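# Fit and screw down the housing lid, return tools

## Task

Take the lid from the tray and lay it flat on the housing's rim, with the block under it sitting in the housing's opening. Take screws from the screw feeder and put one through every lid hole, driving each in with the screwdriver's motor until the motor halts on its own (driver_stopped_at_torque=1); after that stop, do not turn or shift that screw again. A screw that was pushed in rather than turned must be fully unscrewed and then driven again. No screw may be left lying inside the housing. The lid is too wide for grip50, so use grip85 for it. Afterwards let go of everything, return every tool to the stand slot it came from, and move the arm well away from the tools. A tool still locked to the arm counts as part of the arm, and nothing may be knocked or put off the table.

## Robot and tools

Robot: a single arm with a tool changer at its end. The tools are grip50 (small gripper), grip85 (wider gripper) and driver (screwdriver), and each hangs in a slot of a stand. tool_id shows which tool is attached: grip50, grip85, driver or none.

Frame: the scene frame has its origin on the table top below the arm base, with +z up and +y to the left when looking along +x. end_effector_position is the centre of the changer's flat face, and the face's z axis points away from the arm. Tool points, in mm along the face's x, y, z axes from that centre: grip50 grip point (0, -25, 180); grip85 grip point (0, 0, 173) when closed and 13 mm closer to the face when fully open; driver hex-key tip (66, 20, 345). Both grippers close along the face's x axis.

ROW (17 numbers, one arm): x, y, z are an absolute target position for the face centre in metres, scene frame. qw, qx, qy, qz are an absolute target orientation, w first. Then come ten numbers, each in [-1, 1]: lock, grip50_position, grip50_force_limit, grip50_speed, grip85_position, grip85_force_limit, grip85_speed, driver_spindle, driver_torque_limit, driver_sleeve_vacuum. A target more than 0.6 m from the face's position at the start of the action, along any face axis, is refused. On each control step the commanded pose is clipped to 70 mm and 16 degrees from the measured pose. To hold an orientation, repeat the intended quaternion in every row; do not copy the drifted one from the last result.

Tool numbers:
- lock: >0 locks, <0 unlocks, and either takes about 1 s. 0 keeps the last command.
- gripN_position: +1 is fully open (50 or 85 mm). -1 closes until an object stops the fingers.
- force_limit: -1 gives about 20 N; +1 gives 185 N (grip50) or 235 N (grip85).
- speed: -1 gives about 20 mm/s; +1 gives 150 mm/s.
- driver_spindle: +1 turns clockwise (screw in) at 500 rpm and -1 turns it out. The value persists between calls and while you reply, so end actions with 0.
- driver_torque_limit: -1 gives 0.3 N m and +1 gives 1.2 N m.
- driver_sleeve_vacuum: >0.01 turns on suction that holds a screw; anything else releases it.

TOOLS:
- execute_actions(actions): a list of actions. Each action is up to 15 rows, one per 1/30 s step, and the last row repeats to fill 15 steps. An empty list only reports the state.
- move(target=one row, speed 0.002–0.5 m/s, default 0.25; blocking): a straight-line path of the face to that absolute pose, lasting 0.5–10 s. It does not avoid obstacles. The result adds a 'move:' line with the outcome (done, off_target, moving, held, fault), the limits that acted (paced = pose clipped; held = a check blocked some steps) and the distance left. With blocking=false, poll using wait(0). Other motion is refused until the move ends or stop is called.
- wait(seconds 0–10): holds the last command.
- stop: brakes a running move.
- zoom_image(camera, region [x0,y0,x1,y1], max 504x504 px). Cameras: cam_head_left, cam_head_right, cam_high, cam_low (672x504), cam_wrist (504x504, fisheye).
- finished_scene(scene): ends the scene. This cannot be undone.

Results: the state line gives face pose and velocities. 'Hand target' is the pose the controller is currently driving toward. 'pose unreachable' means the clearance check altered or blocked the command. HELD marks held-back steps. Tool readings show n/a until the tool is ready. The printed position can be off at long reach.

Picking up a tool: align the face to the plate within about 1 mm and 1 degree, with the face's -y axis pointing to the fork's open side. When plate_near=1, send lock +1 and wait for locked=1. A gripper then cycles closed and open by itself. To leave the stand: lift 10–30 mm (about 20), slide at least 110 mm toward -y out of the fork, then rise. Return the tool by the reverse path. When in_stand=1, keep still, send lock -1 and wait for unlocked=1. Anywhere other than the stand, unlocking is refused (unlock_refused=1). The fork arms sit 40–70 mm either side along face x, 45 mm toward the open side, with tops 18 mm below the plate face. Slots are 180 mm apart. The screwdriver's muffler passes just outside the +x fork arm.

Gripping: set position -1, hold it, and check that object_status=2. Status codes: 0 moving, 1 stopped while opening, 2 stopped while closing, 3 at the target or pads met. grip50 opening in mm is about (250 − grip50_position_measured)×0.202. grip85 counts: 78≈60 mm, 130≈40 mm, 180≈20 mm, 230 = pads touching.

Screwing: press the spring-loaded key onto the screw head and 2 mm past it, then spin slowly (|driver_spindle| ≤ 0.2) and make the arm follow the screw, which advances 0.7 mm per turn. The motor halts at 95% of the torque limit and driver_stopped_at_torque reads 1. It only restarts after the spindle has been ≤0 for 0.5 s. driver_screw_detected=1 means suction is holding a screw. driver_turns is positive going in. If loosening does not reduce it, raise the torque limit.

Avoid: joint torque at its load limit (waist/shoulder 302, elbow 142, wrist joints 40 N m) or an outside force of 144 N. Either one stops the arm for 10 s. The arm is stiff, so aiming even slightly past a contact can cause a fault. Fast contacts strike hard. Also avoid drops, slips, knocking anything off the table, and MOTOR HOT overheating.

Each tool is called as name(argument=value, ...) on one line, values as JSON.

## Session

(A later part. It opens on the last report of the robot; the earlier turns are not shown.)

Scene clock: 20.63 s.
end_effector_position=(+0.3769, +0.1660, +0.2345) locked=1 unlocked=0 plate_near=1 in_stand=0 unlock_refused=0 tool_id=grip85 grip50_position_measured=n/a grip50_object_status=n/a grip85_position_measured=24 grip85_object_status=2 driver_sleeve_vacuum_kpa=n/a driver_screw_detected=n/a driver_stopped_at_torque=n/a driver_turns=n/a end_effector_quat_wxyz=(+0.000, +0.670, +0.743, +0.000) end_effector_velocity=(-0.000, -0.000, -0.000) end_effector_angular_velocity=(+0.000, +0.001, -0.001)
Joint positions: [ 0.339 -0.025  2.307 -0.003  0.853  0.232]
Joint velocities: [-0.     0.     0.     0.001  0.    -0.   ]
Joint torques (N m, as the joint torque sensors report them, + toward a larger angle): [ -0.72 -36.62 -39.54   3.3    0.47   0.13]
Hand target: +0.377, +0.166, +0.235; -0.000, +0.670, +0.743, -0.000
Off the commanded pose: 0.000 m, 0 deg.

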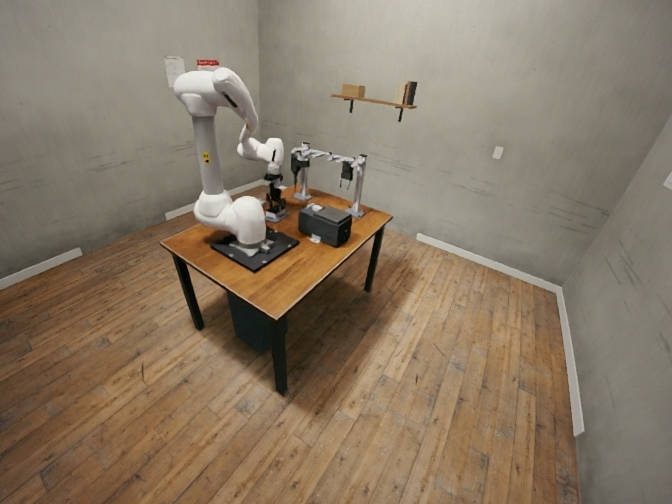

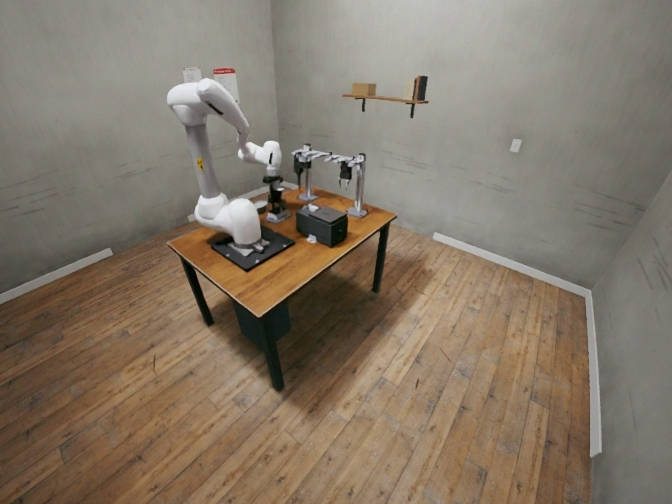

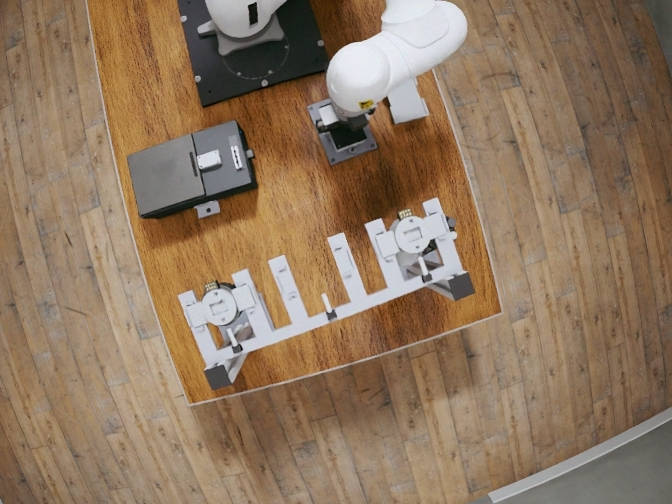

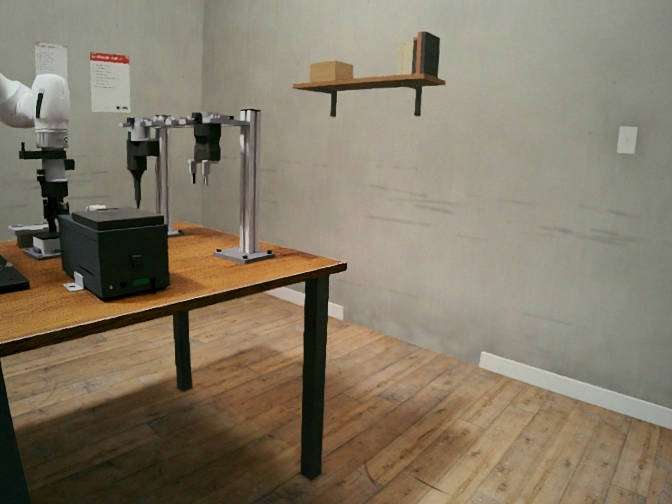

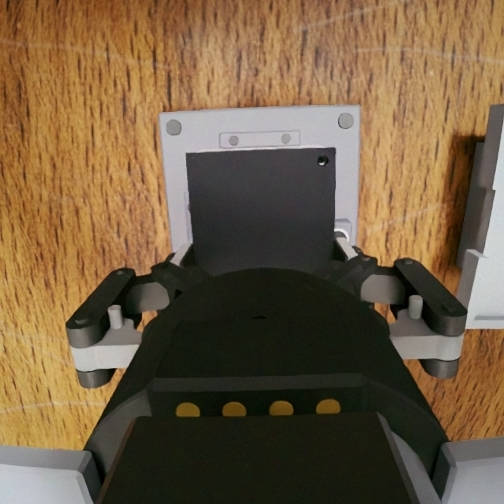

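execute_actions(actions=[[[0.3769,0.1660,0.2347,0,0.6698,0.7426,0,0,0,0,0,1,-0.5,-0.5,0,0,0]]])

move(target=[0.3769,0.1660,0.30,0,0.6698,0.7426,0,0,0,0,0,1,-0.5,-0.5,0,0,0], speed=0.15)

zoom_image(camera="cam_low", region=[20, 215, 70, 255])

Scene clock: 21.47 s.
end_effector_position=(+0.3768, +0.1660, +0.2345) locked=1 unlocked=0 plate_near=1 in_stand=0 unlock_refused=0 tool_id=grip85 grip50_position_measured=n/a grip50_object_status=n/a grip85_position_measured=3 grip85_object_status=0 driver_sleeve_vacuum_kpa=n/a driver_screw_detected=n/a driver_stopped_at_torque=n/a driver_turns=n/a end_effector_quat_wxyz=(-0.000, +0.670, +0.743, -0.000) end_effector_velocity=(-0.000, +0.000, +0.000) end_effector_angular_velocity=(+0.001, +0.001, -0.002)
Joint positions: [ 0.339 -0.025  2.307 -0.003  0.854  0.232]
Joint velocities: [ 0.001 -0.    -0.     0.002  0.001  0.001]
Joint torques (N m, as the joint torque sensors report them, + toward a larger angle): [ -0.02 -36.48 -41.34   3.34  -0.08  -0.12]
Hand target: +0.377, +0.166, +0.235; +0.000, +0.670, +0.743, -0.000
Off the commanded pose: 0.000 m, 0 deg.
Step readings (end_effector_position):
0: (+0.3769, +0.1660, +0.2345)
1: (+0.3769, +0.1660, +0.2345)
2: (+0.3769, +0.1660, +0.2345)
4: (+0.3769, +0.1660, +0.2345)
8: (+0.3768, +0.1660, +0.2345)
15: end_effector_position above

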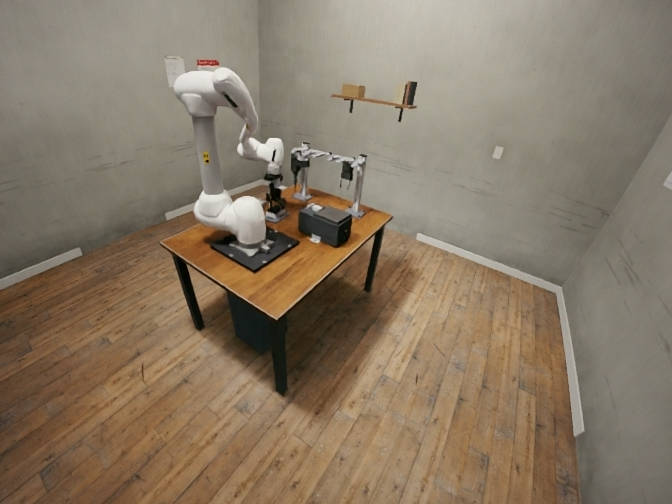

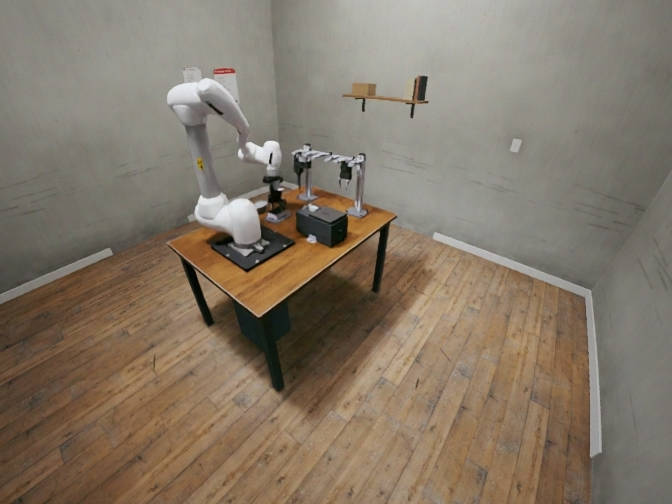

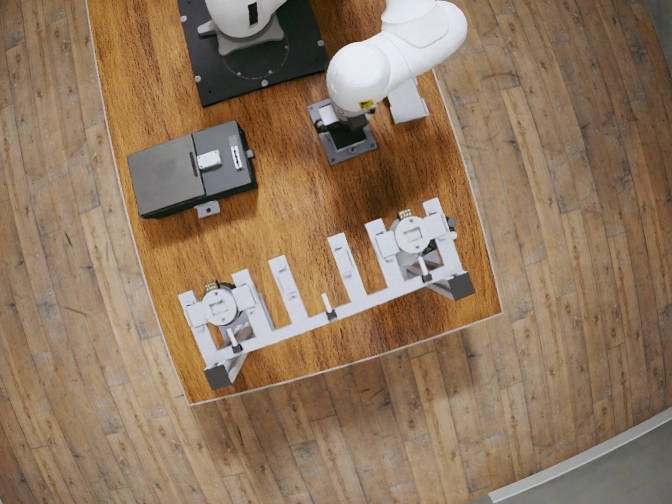

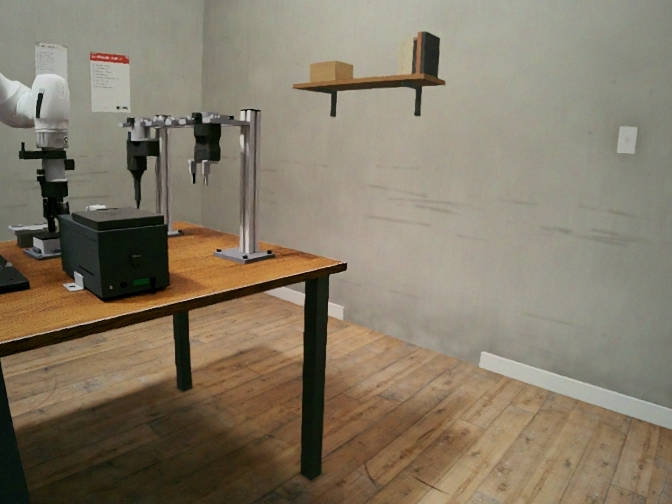

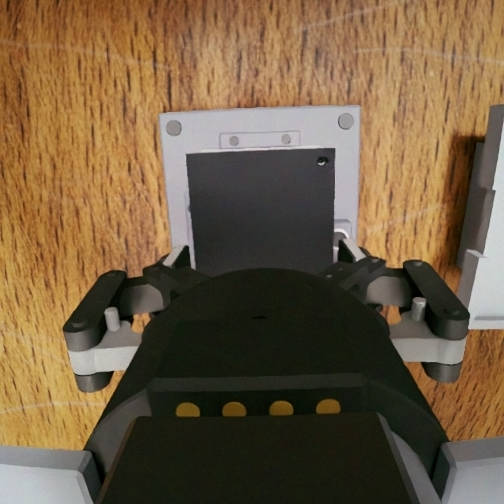

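Scene clock: 22.27 s.
end_effector_position=(+0.3768, +0.1659, +0.3000) locked=1 unlocked=0 plate_near=1 in_stand=0 unlock_refused=0 tool_id=grip85 grip50_position_measured=n/a grip50_object_status=n/a grip85_position_measured=3 grip85_object_status=3 driver_sleeve_vacuum_kpa=n/a driver_screw_detected=n/a driver_stopped_at_torque=n/a driver_turns=n/a end_effector_quat_wxyz=(-0.000, +0.670, +0.743, -0.000) end_effector_velocity=(-0.000, +0.000, +0.001) end_effector_angular_velocity=(-0.001, +0.000, +0.001)
Joint positions: [ 0.339 -0.108  2.237 -0.002  1.007  0.232]
Joint velocities: [ 0.001 -0.001 -0.001 -0.001  0.002 -0.   ]
Joint torques (N m, as the joint torque sensors report them, + toward a larger angle): [ -0.05 -31.34 -45.79   3.7    0.07   0.09]
Hand target: +0.377, +0.166, +0.300; +0.000, +0.670, +0.743, -0.000
Off the commanded pose: 0.000 m, 0 deg.
move: done

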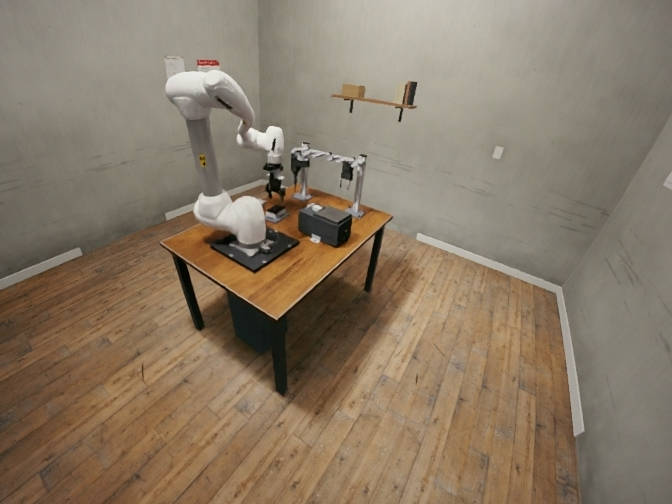

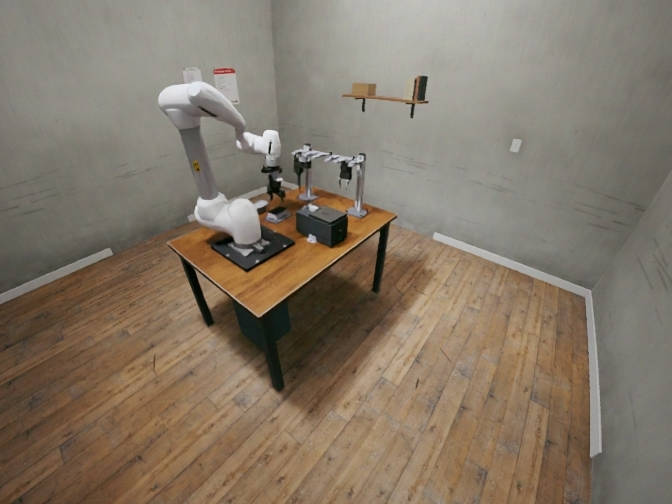

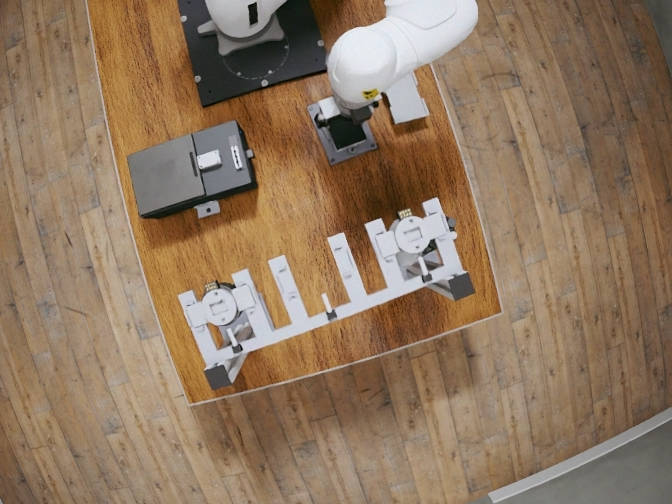

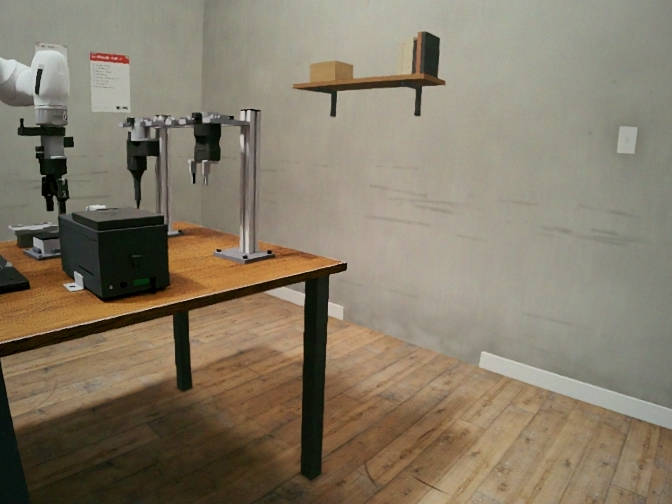

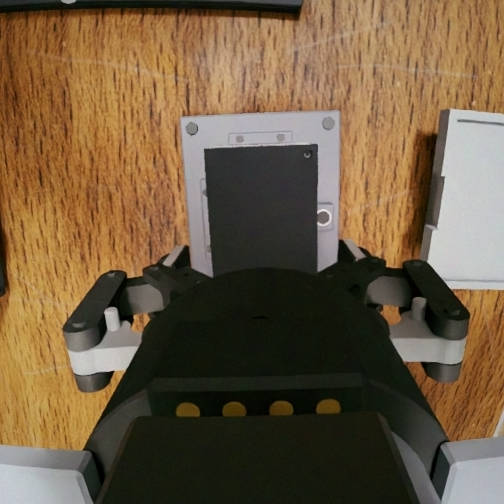

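Region (20, 215, 70, 255) of cam_low's 672x504 image, scaled by 10.080, with more detail than that image has; it fills the top 403 rows of this view, and the rest is white.

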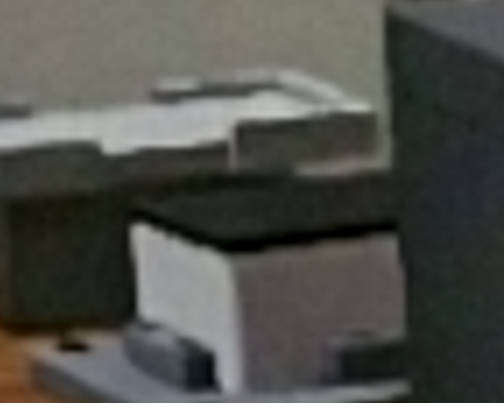

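move(target=[0.559,-0.0056,0.4325,0,0.6820,0.7314,0,0,0,0,0,1,-0.5,-0.5,0,0,0], speed=0.3)

zoom_image(camera="cam_head_right", region=[255, 195, 305, 230])

zoom_image(camera="cam_high", region=[295, 80, 395, 180])

Scene clock: 23.77 s.
end_effector_position=(+0.5588, -0.0056, +0.4326) locked=1 unlocked=0 plate_near=1 in_stand=0 unlock_refused=0 tool_id=grip85 grip50_position_measured=n/a grip50_object_status=n/a grip85_position_measured=3 grip85_object_status=3 driver_sleeve_vacuum_kpa=n/a driver_screw_detected=n/a driver_stopped_at_torque=n/a driver_turns=n/a end_effector_quat_wxyz=(+0.000, +0.682, +0.731, -0.000) end_effector_velocity=(+0.001, -0.000, +0.000) end_effector_angular_velocity=(+0.000, -0.001, -0.001)
Joint positions: [-0.066  0.032  1.839  0.     1.264 -0.142]
Joint velocities: [-0.001  0.001 -0.001  0.     0.    -0.   ]
Joint torques (N m, as the joint torque sensors report them, + toward a larger angle): [ -0.98 -54.69 -53.83   4.14  -0.42   0.11]
Hand target: +0.559, -0.006, +0.433; +0.000, +0.682, +0.731, -0.000
Off the commanded pose: 0.000 m, 0 deg.
move: done

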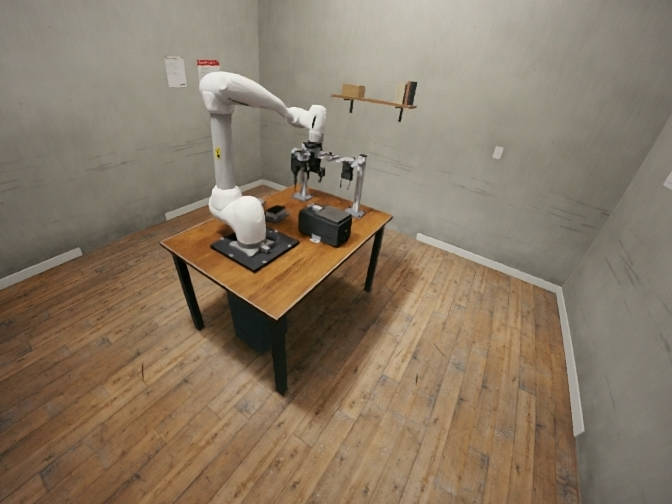

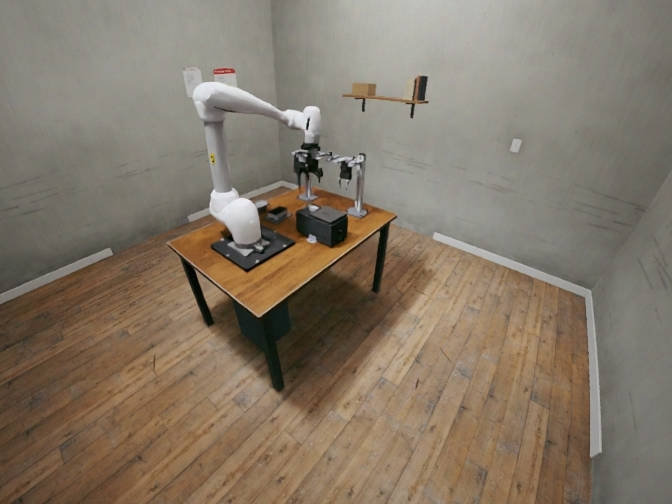

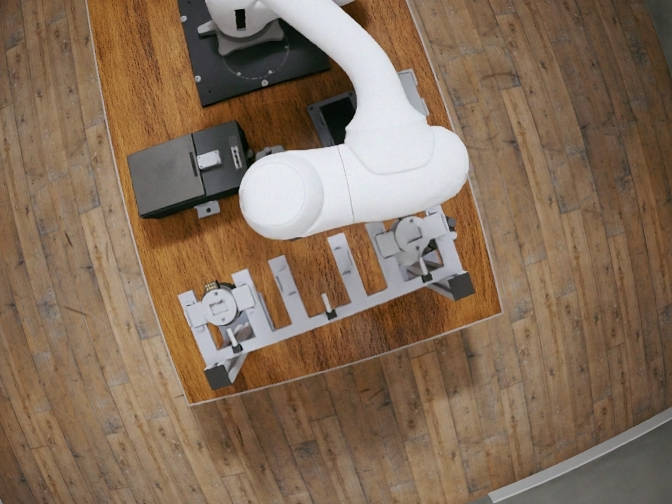

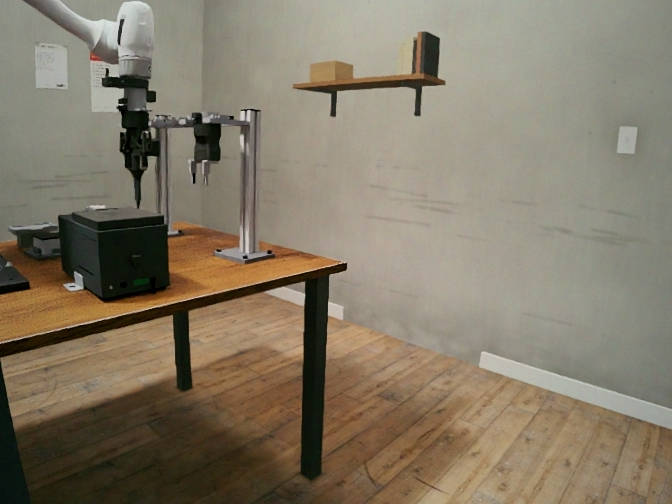

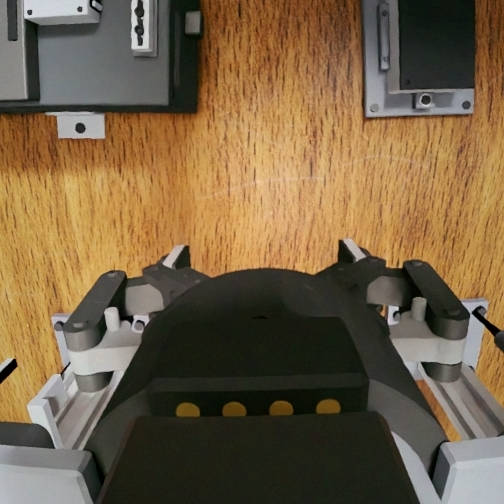

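Region (255, 195, 305, 230) of cam_head_right's 672x504 image, scaled by 10.080, with more detail than that image has; it fills the top 353 rows of this view, and the rest is white.

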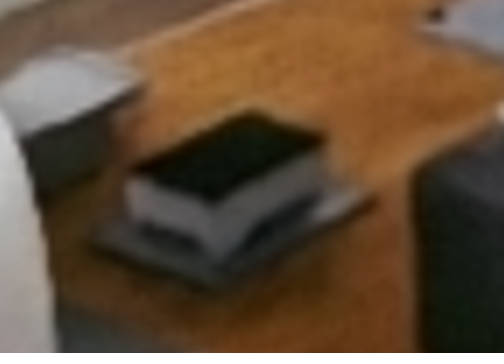

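Region (295, 80, 395, 180) of cam_high's 672x504 image, scaled by 5.040, with more detail than that image has.

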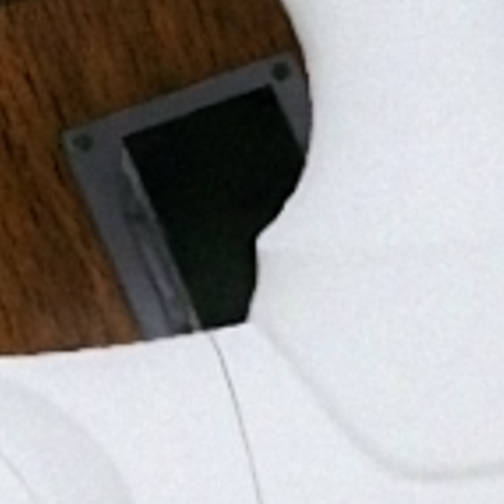

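zoom_image(camera="cam_wrist", region=[355, 0, 485, 130])

zoom_image(camera="cam_wrist", region=[110, 0, 180, 70])

Region (355, 0, 485, 130) of cam_wrist's 504x504 image, scaled by 3.877, with more detail than that image has.

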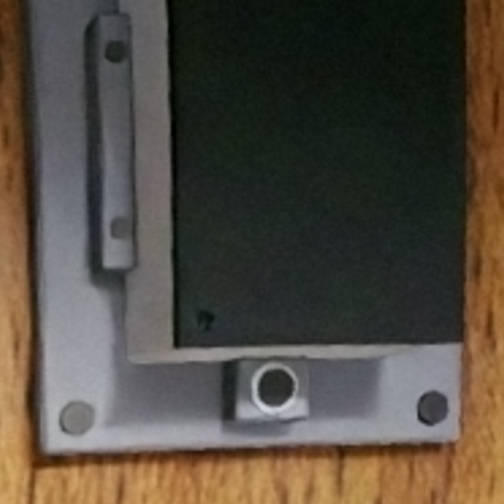

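Region (110, 0, 180, 70) of cam_wrist's 504x504 image, scaled by 7.200, with more detail than that image has.

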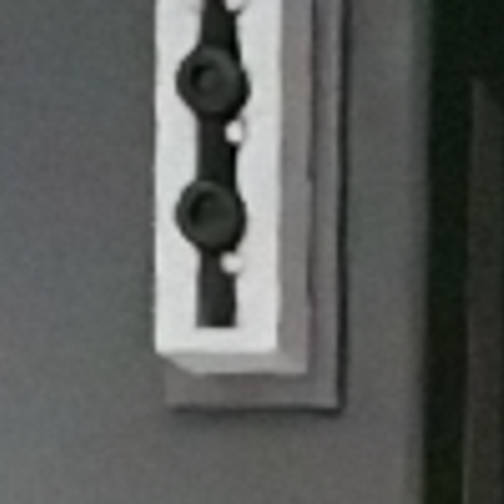

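move(target=[0.6788,0.0028,0.4325,0,0.6820,0.7314,0,0,0,0,0,1,-0.5,-0.5,0,0,0], speed=0.15)

move(target=[0.6788,0.0028,0.4133,0,0.6820,0.7314,0,0,0,0,0,1,-0.5,-0.5,0,0,0], speed=0.035)

Scene clock: 25.27 s.
end_effector_position=(+0.6787, +0.0029, +0.4326) locked=1 unlocked=0 plate_near=1 in_stand=0 unlock_refused=0 tool_id=grip85 grip50_position_measured=n/a grip50_object_status=n/a grip85_position_measured=3 grip85_object_status=3 driver_sleeve_vacuum_kpa=n/a driver_screw_detected=n/a driver_stopped_at_torque=n/a driver_turns=n/a end_effector_quat_wxyz=(-0.000, +0.682, +0.731, +0.000) end_effector_velocity=(+0.000, -0.000, +0.000) end_effector_angular_velocity=(+0.001, +0.000, +0.000)
Joint positions: [-0.041  0.22   1.622  0.001  1.292 -0.117]
Joint velocities: [-0.     0.    -0.001  0.001  0.001 -0.001]
Joint torques (N m, as the joint torque sensors report them, + toward a larger angle): [ -0.07 -75.98 -53.68   4.21  -0.19  -0.03]
Hand target: +0.679, +0.003, +0.433; -0.000, +0.682, +0.731, +0.000
Off the commanded pose: 0.000 m, 0 deg.
move: done

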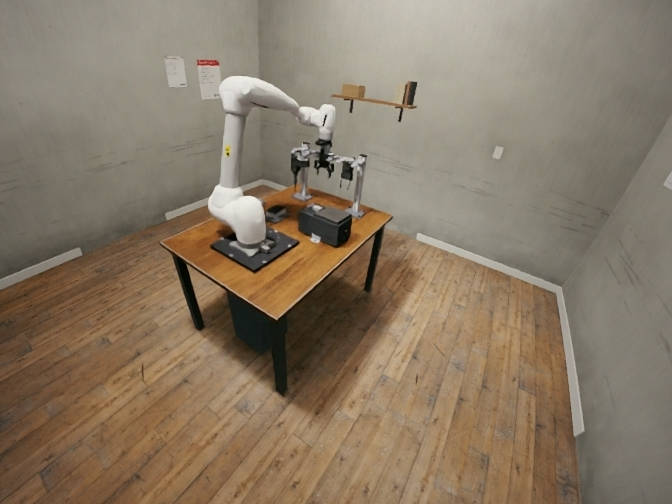

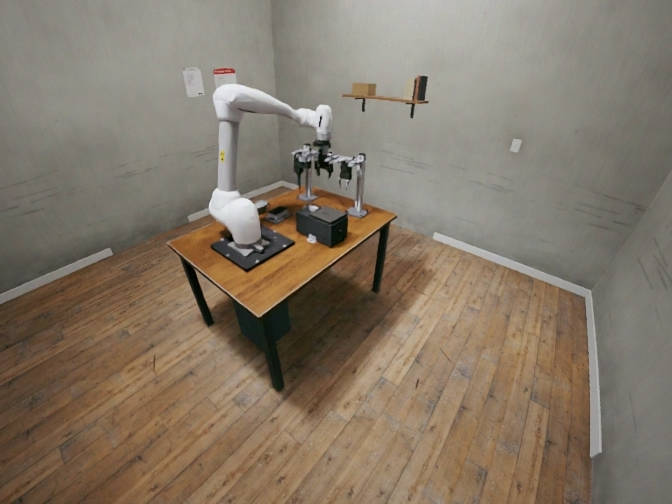

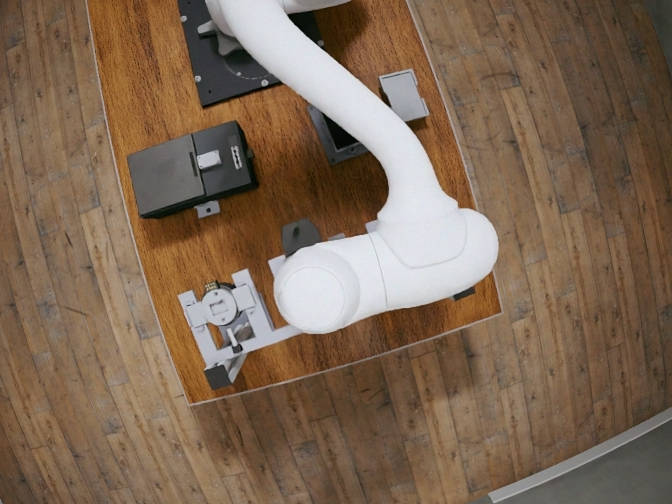

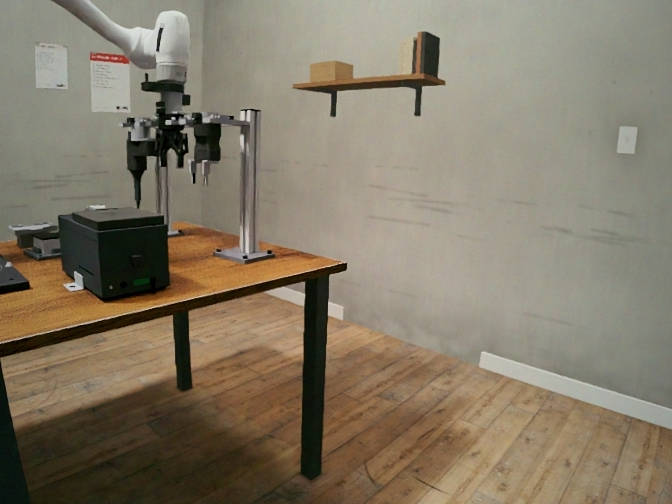

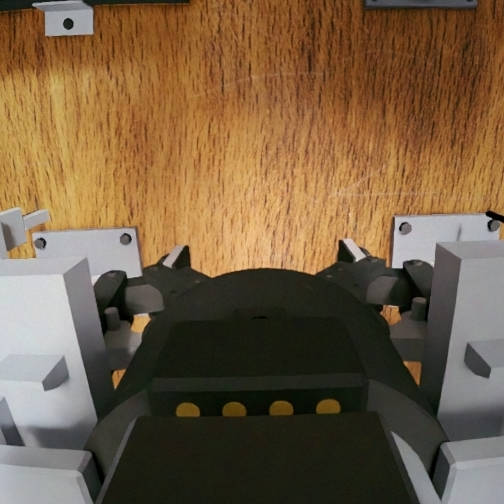

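Scene clock: 26.07 s.
end_effector_position=(+0.6788, +0.0028, +0.4133) locked=1 unlocked=0 plate_near=1 in_stand=1 unlock_refused=0 tool_id=grip85 grip50_position_measured=n/a grip50_object_status=n/a grip85_position_measured=3 grip85_object_status=3 driver_sleeve_vacuum_kpa=n/a driver_screw_detected=n/a driver_stopped_at_torque=n/a driver_turns=n/a end_effector_quat_wxyz=(-0.000, +0.682, +0.731, +0.000) end_effector_velocity=(-0.000, -0.000, -0.001) end_effector_angular_velocity=(+0.000, +0.001, +0.000)
Joint positions: [-0.041  0.229  1.647  0.001  1.259 -0.117]
Joint velocities: [-0.     0.     0.001  0.    -0.    -0.001]
Joint torques (N m, as the joint torque sensors report them, + toward a larger angle): [  0.79 -78.63 -51.69   4.12  -0.41   0.17]
Hand target: +0.679, +0.003, +0.413; -0.000, +0.682, +0.731, +0.000
Off the commanded pose: 0.000 m, 0 deg.
move: done

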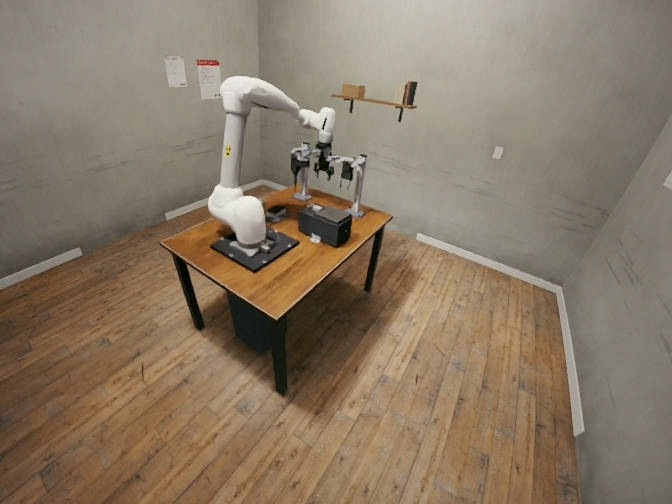

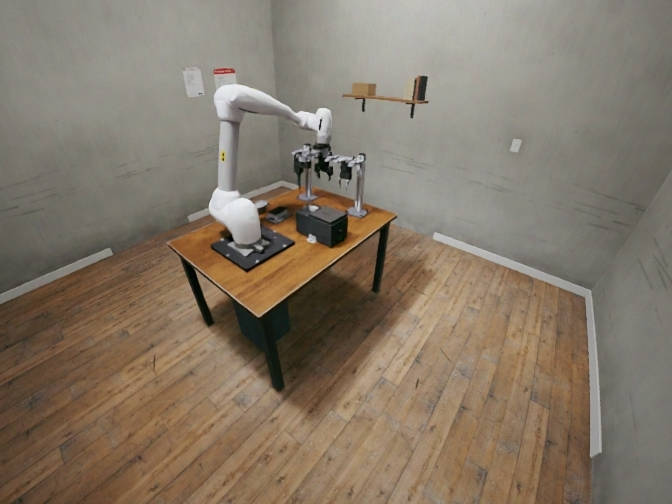

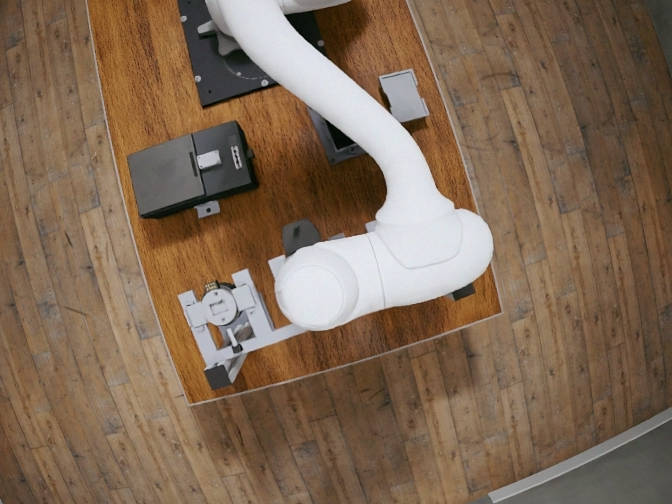

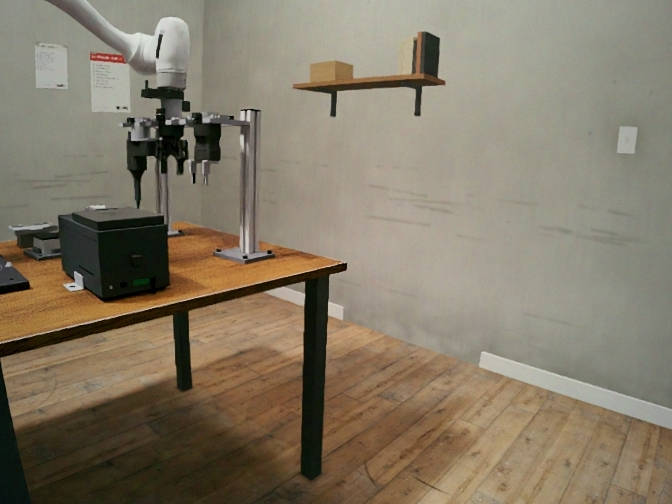

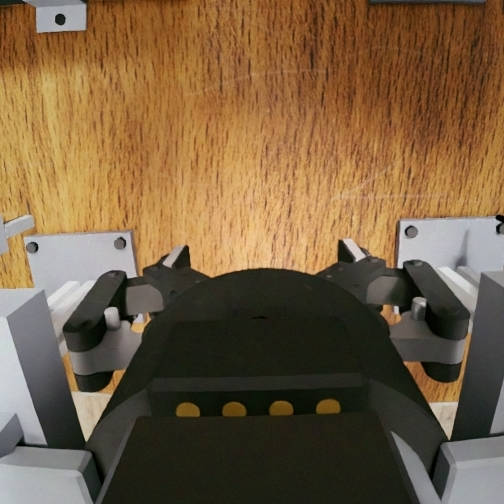

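execute_actions(actions=[[[0.6788,0.0028,0.4130,0,0.6820,0.7314,0,0,0,0,0,1,-0.5,-0.5,0,0,0],[0.6788,0.0028,0.4128,0,0.6820,0.7314,0,0,0,0,0,1,-0.5,-0.5,0,0,0],[0.6788,0.0028,0.4128,0,0.6820,0.7314,0,0,0,0,0,1,-0.5,-0.5,0,0,0],[0.6788,0.0028,0.4128,0,0.6820,0.7314,0,0,0,0,0,1,-0.5,-0.5,0,0,0],[0.6788,0.0028,0.4128,0,0.6820,0.7314,0,-1,0,0,0,1,-0.5,-0.5,0,0,0]]])

wait(seconds=0.8)

Scene clock: 26.70 s.
end_effector_position=(+0.6788, +0.0028, +0.4126) locked=0 unlocked=0 plate_near=1 in_stand=1 unlock_refused=0 tool_id=none grip50_position_measured=n/a grip50_object_status=n/a grip85_position_measured=n/a grip85_object_status=n/a driver_sleeve_vacuum_kpa=n/a driver_screw_detected=n/a driver_stopped_at_torque=n/a driver_turns=n/a end_effector_quat_wxyz=(-0.000, +0.682, +0.731, -0.000) end_effector_velocity=(-0.000, -0.000, +0.000) end_effector_angular_velocity=(-0.000, +0.001, -0.001)
Joint positions: [-0.041  0.23   1.648  0.001  1.258 -0.117]
Joint velocities: [-0.    -0.    -0.    -0.     0.001  0.001]
Joint torques (N m, as the joint torque sensors report them, + toward a larger angle): [ -0.46 -67.32 -44.42   4.05  -0.36  -0.07]
Hand target: +0.679, +0.003, +0.413; +0.000, +0.682, +0.731, +0.000
Off the commanded pose: 0.000 m, 0 deg.
Step readings (end_effector_position):
0: (+0.6788, +0.0028, +0.4133)
1: (+0.6788, +0.0028, +0.4133)
2: (+0.6788, +0.0028, +0.4132)
4: (+0.6788, +0.0028, +0.4129)
8: (+0.6788, +0.0028, +0.4126)
15: end_effector_position above

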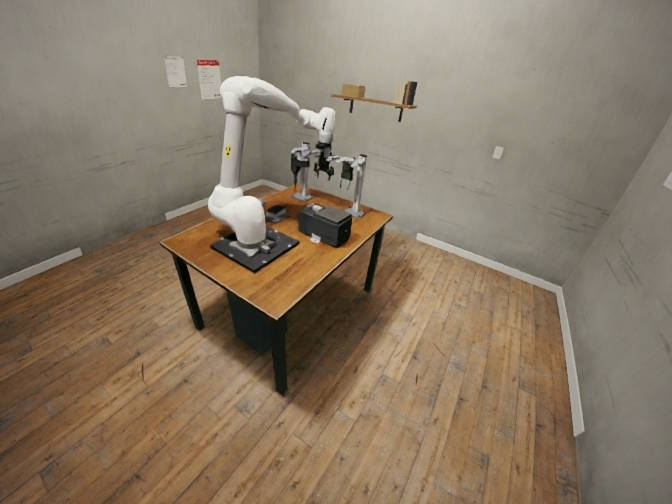

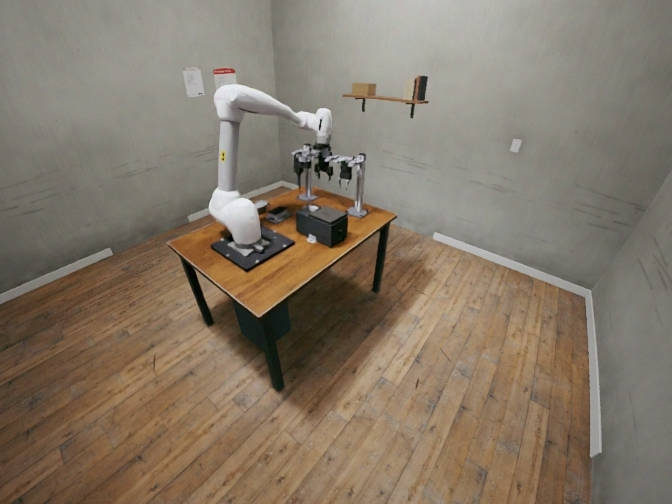

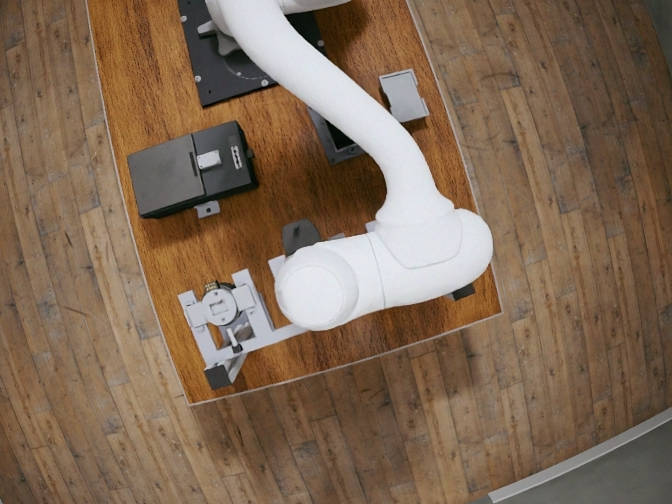

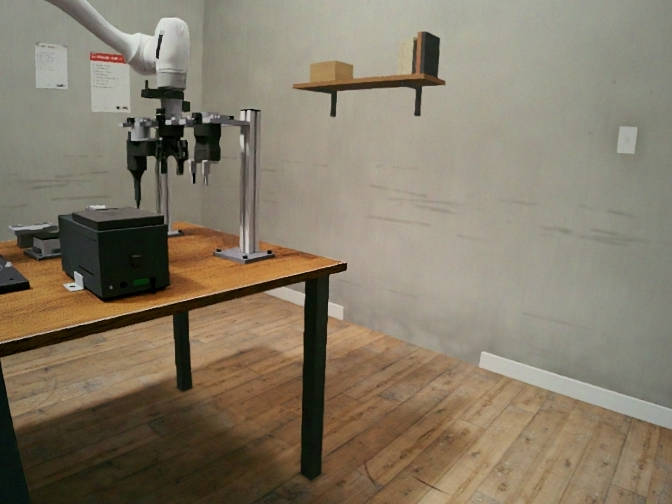

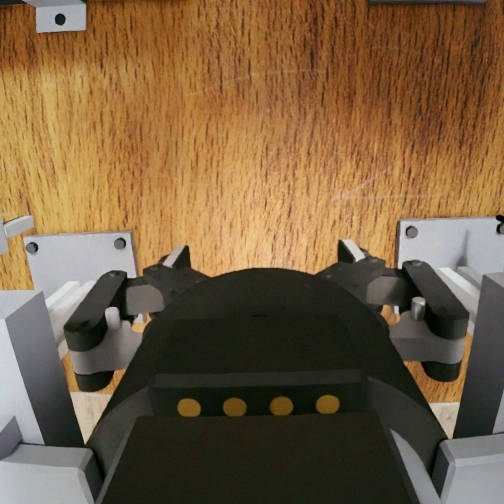

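Scene clock: 27.50 s.
end_effector_position=(+0.6788, +0.0028, +0.4127) locked=0 unlocked=1 plate_near=1 in_stand=1 unlock_refused=0 tool_id=none grip50_position_measured=n/a grip50_object_status=n/a grip85_position_measured=n/a grip85_object_status=n/a driver_sleeve_vacuum_kpa=n/a driver_screw_detected=n/a driver_stopped_at_torque=n/a driver_turns=n/a end_effector_quat_wxyz=(-0.000, +0.682, +0.731, -0.000) end_effector_velocity=(-0.000, -0.000, +0.000) end_effector_angular_velocity=(-0.001, -0.000, +0.001)
Joint positions: [-0.041  0.23   1.648  0.001  1.258 -0.117]
Joint velocities: [ 0.    -0.    -0.    -0.001  0.    -0.001]
Joint torques (N m, as the joint torque sensors report them, + toward a larger angle): [  0.27 -68.02 -45.2    4.17  -0.32  -0.02]
Hand target: +0.679, +0.003, +0.413; +0.000, +0.682, +0.731, +0.000
Off the commanded pose: 0.000 m, 0 deg.
wait: 0.80 s; at rest by 0.20 s

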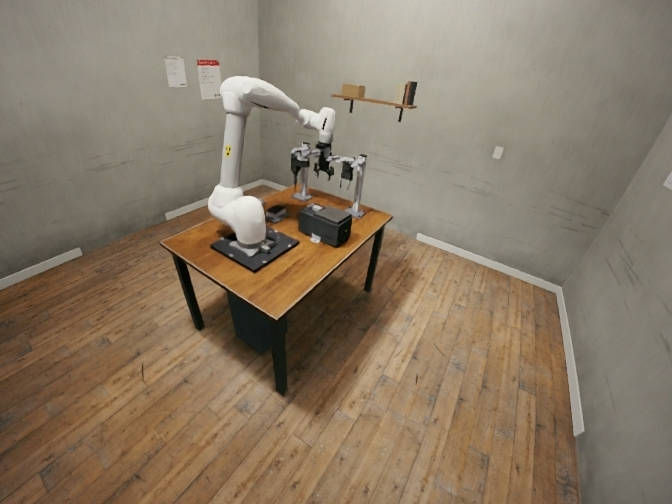

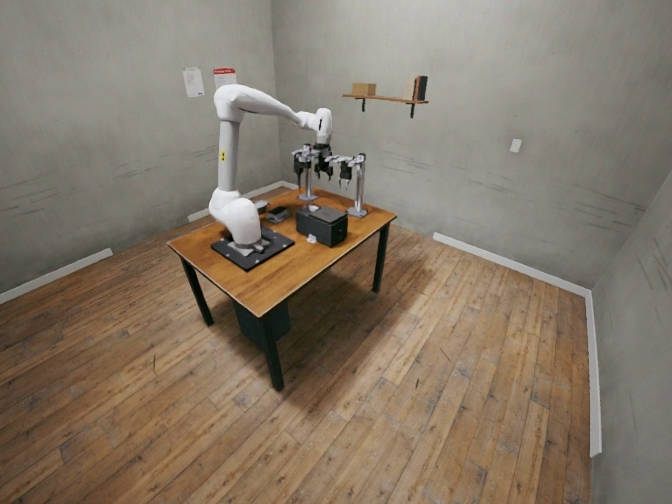

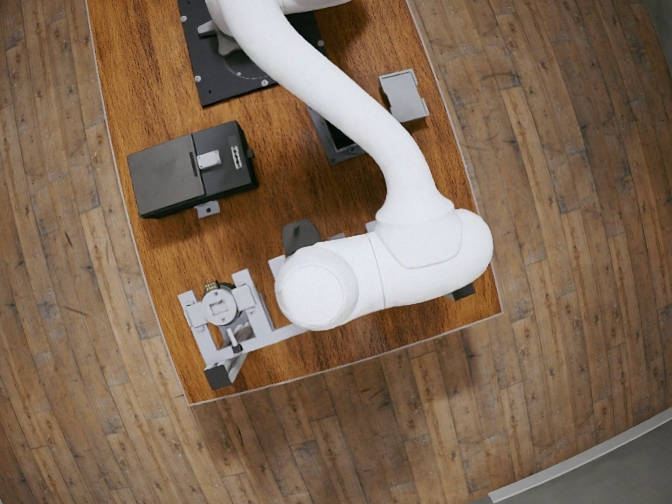

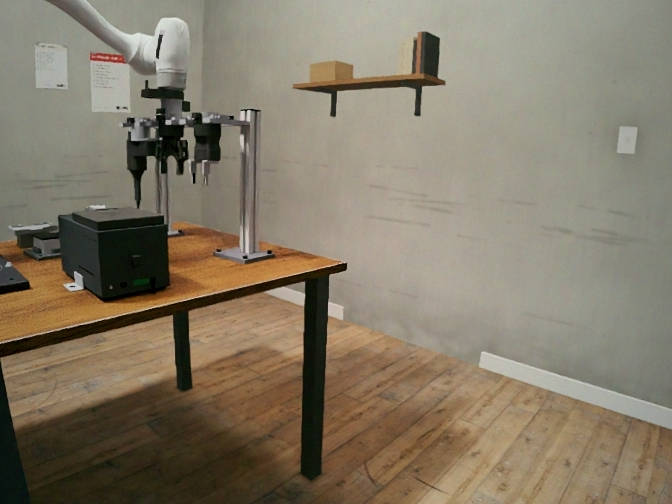

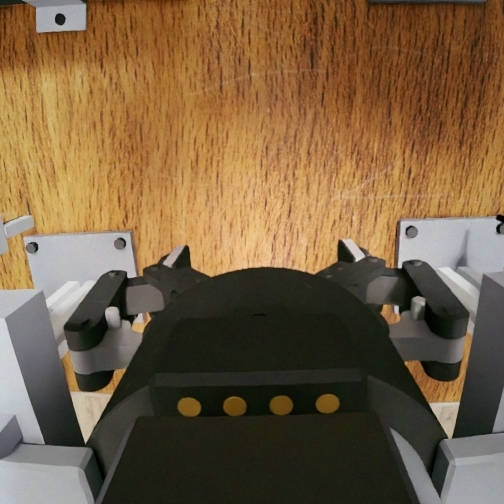

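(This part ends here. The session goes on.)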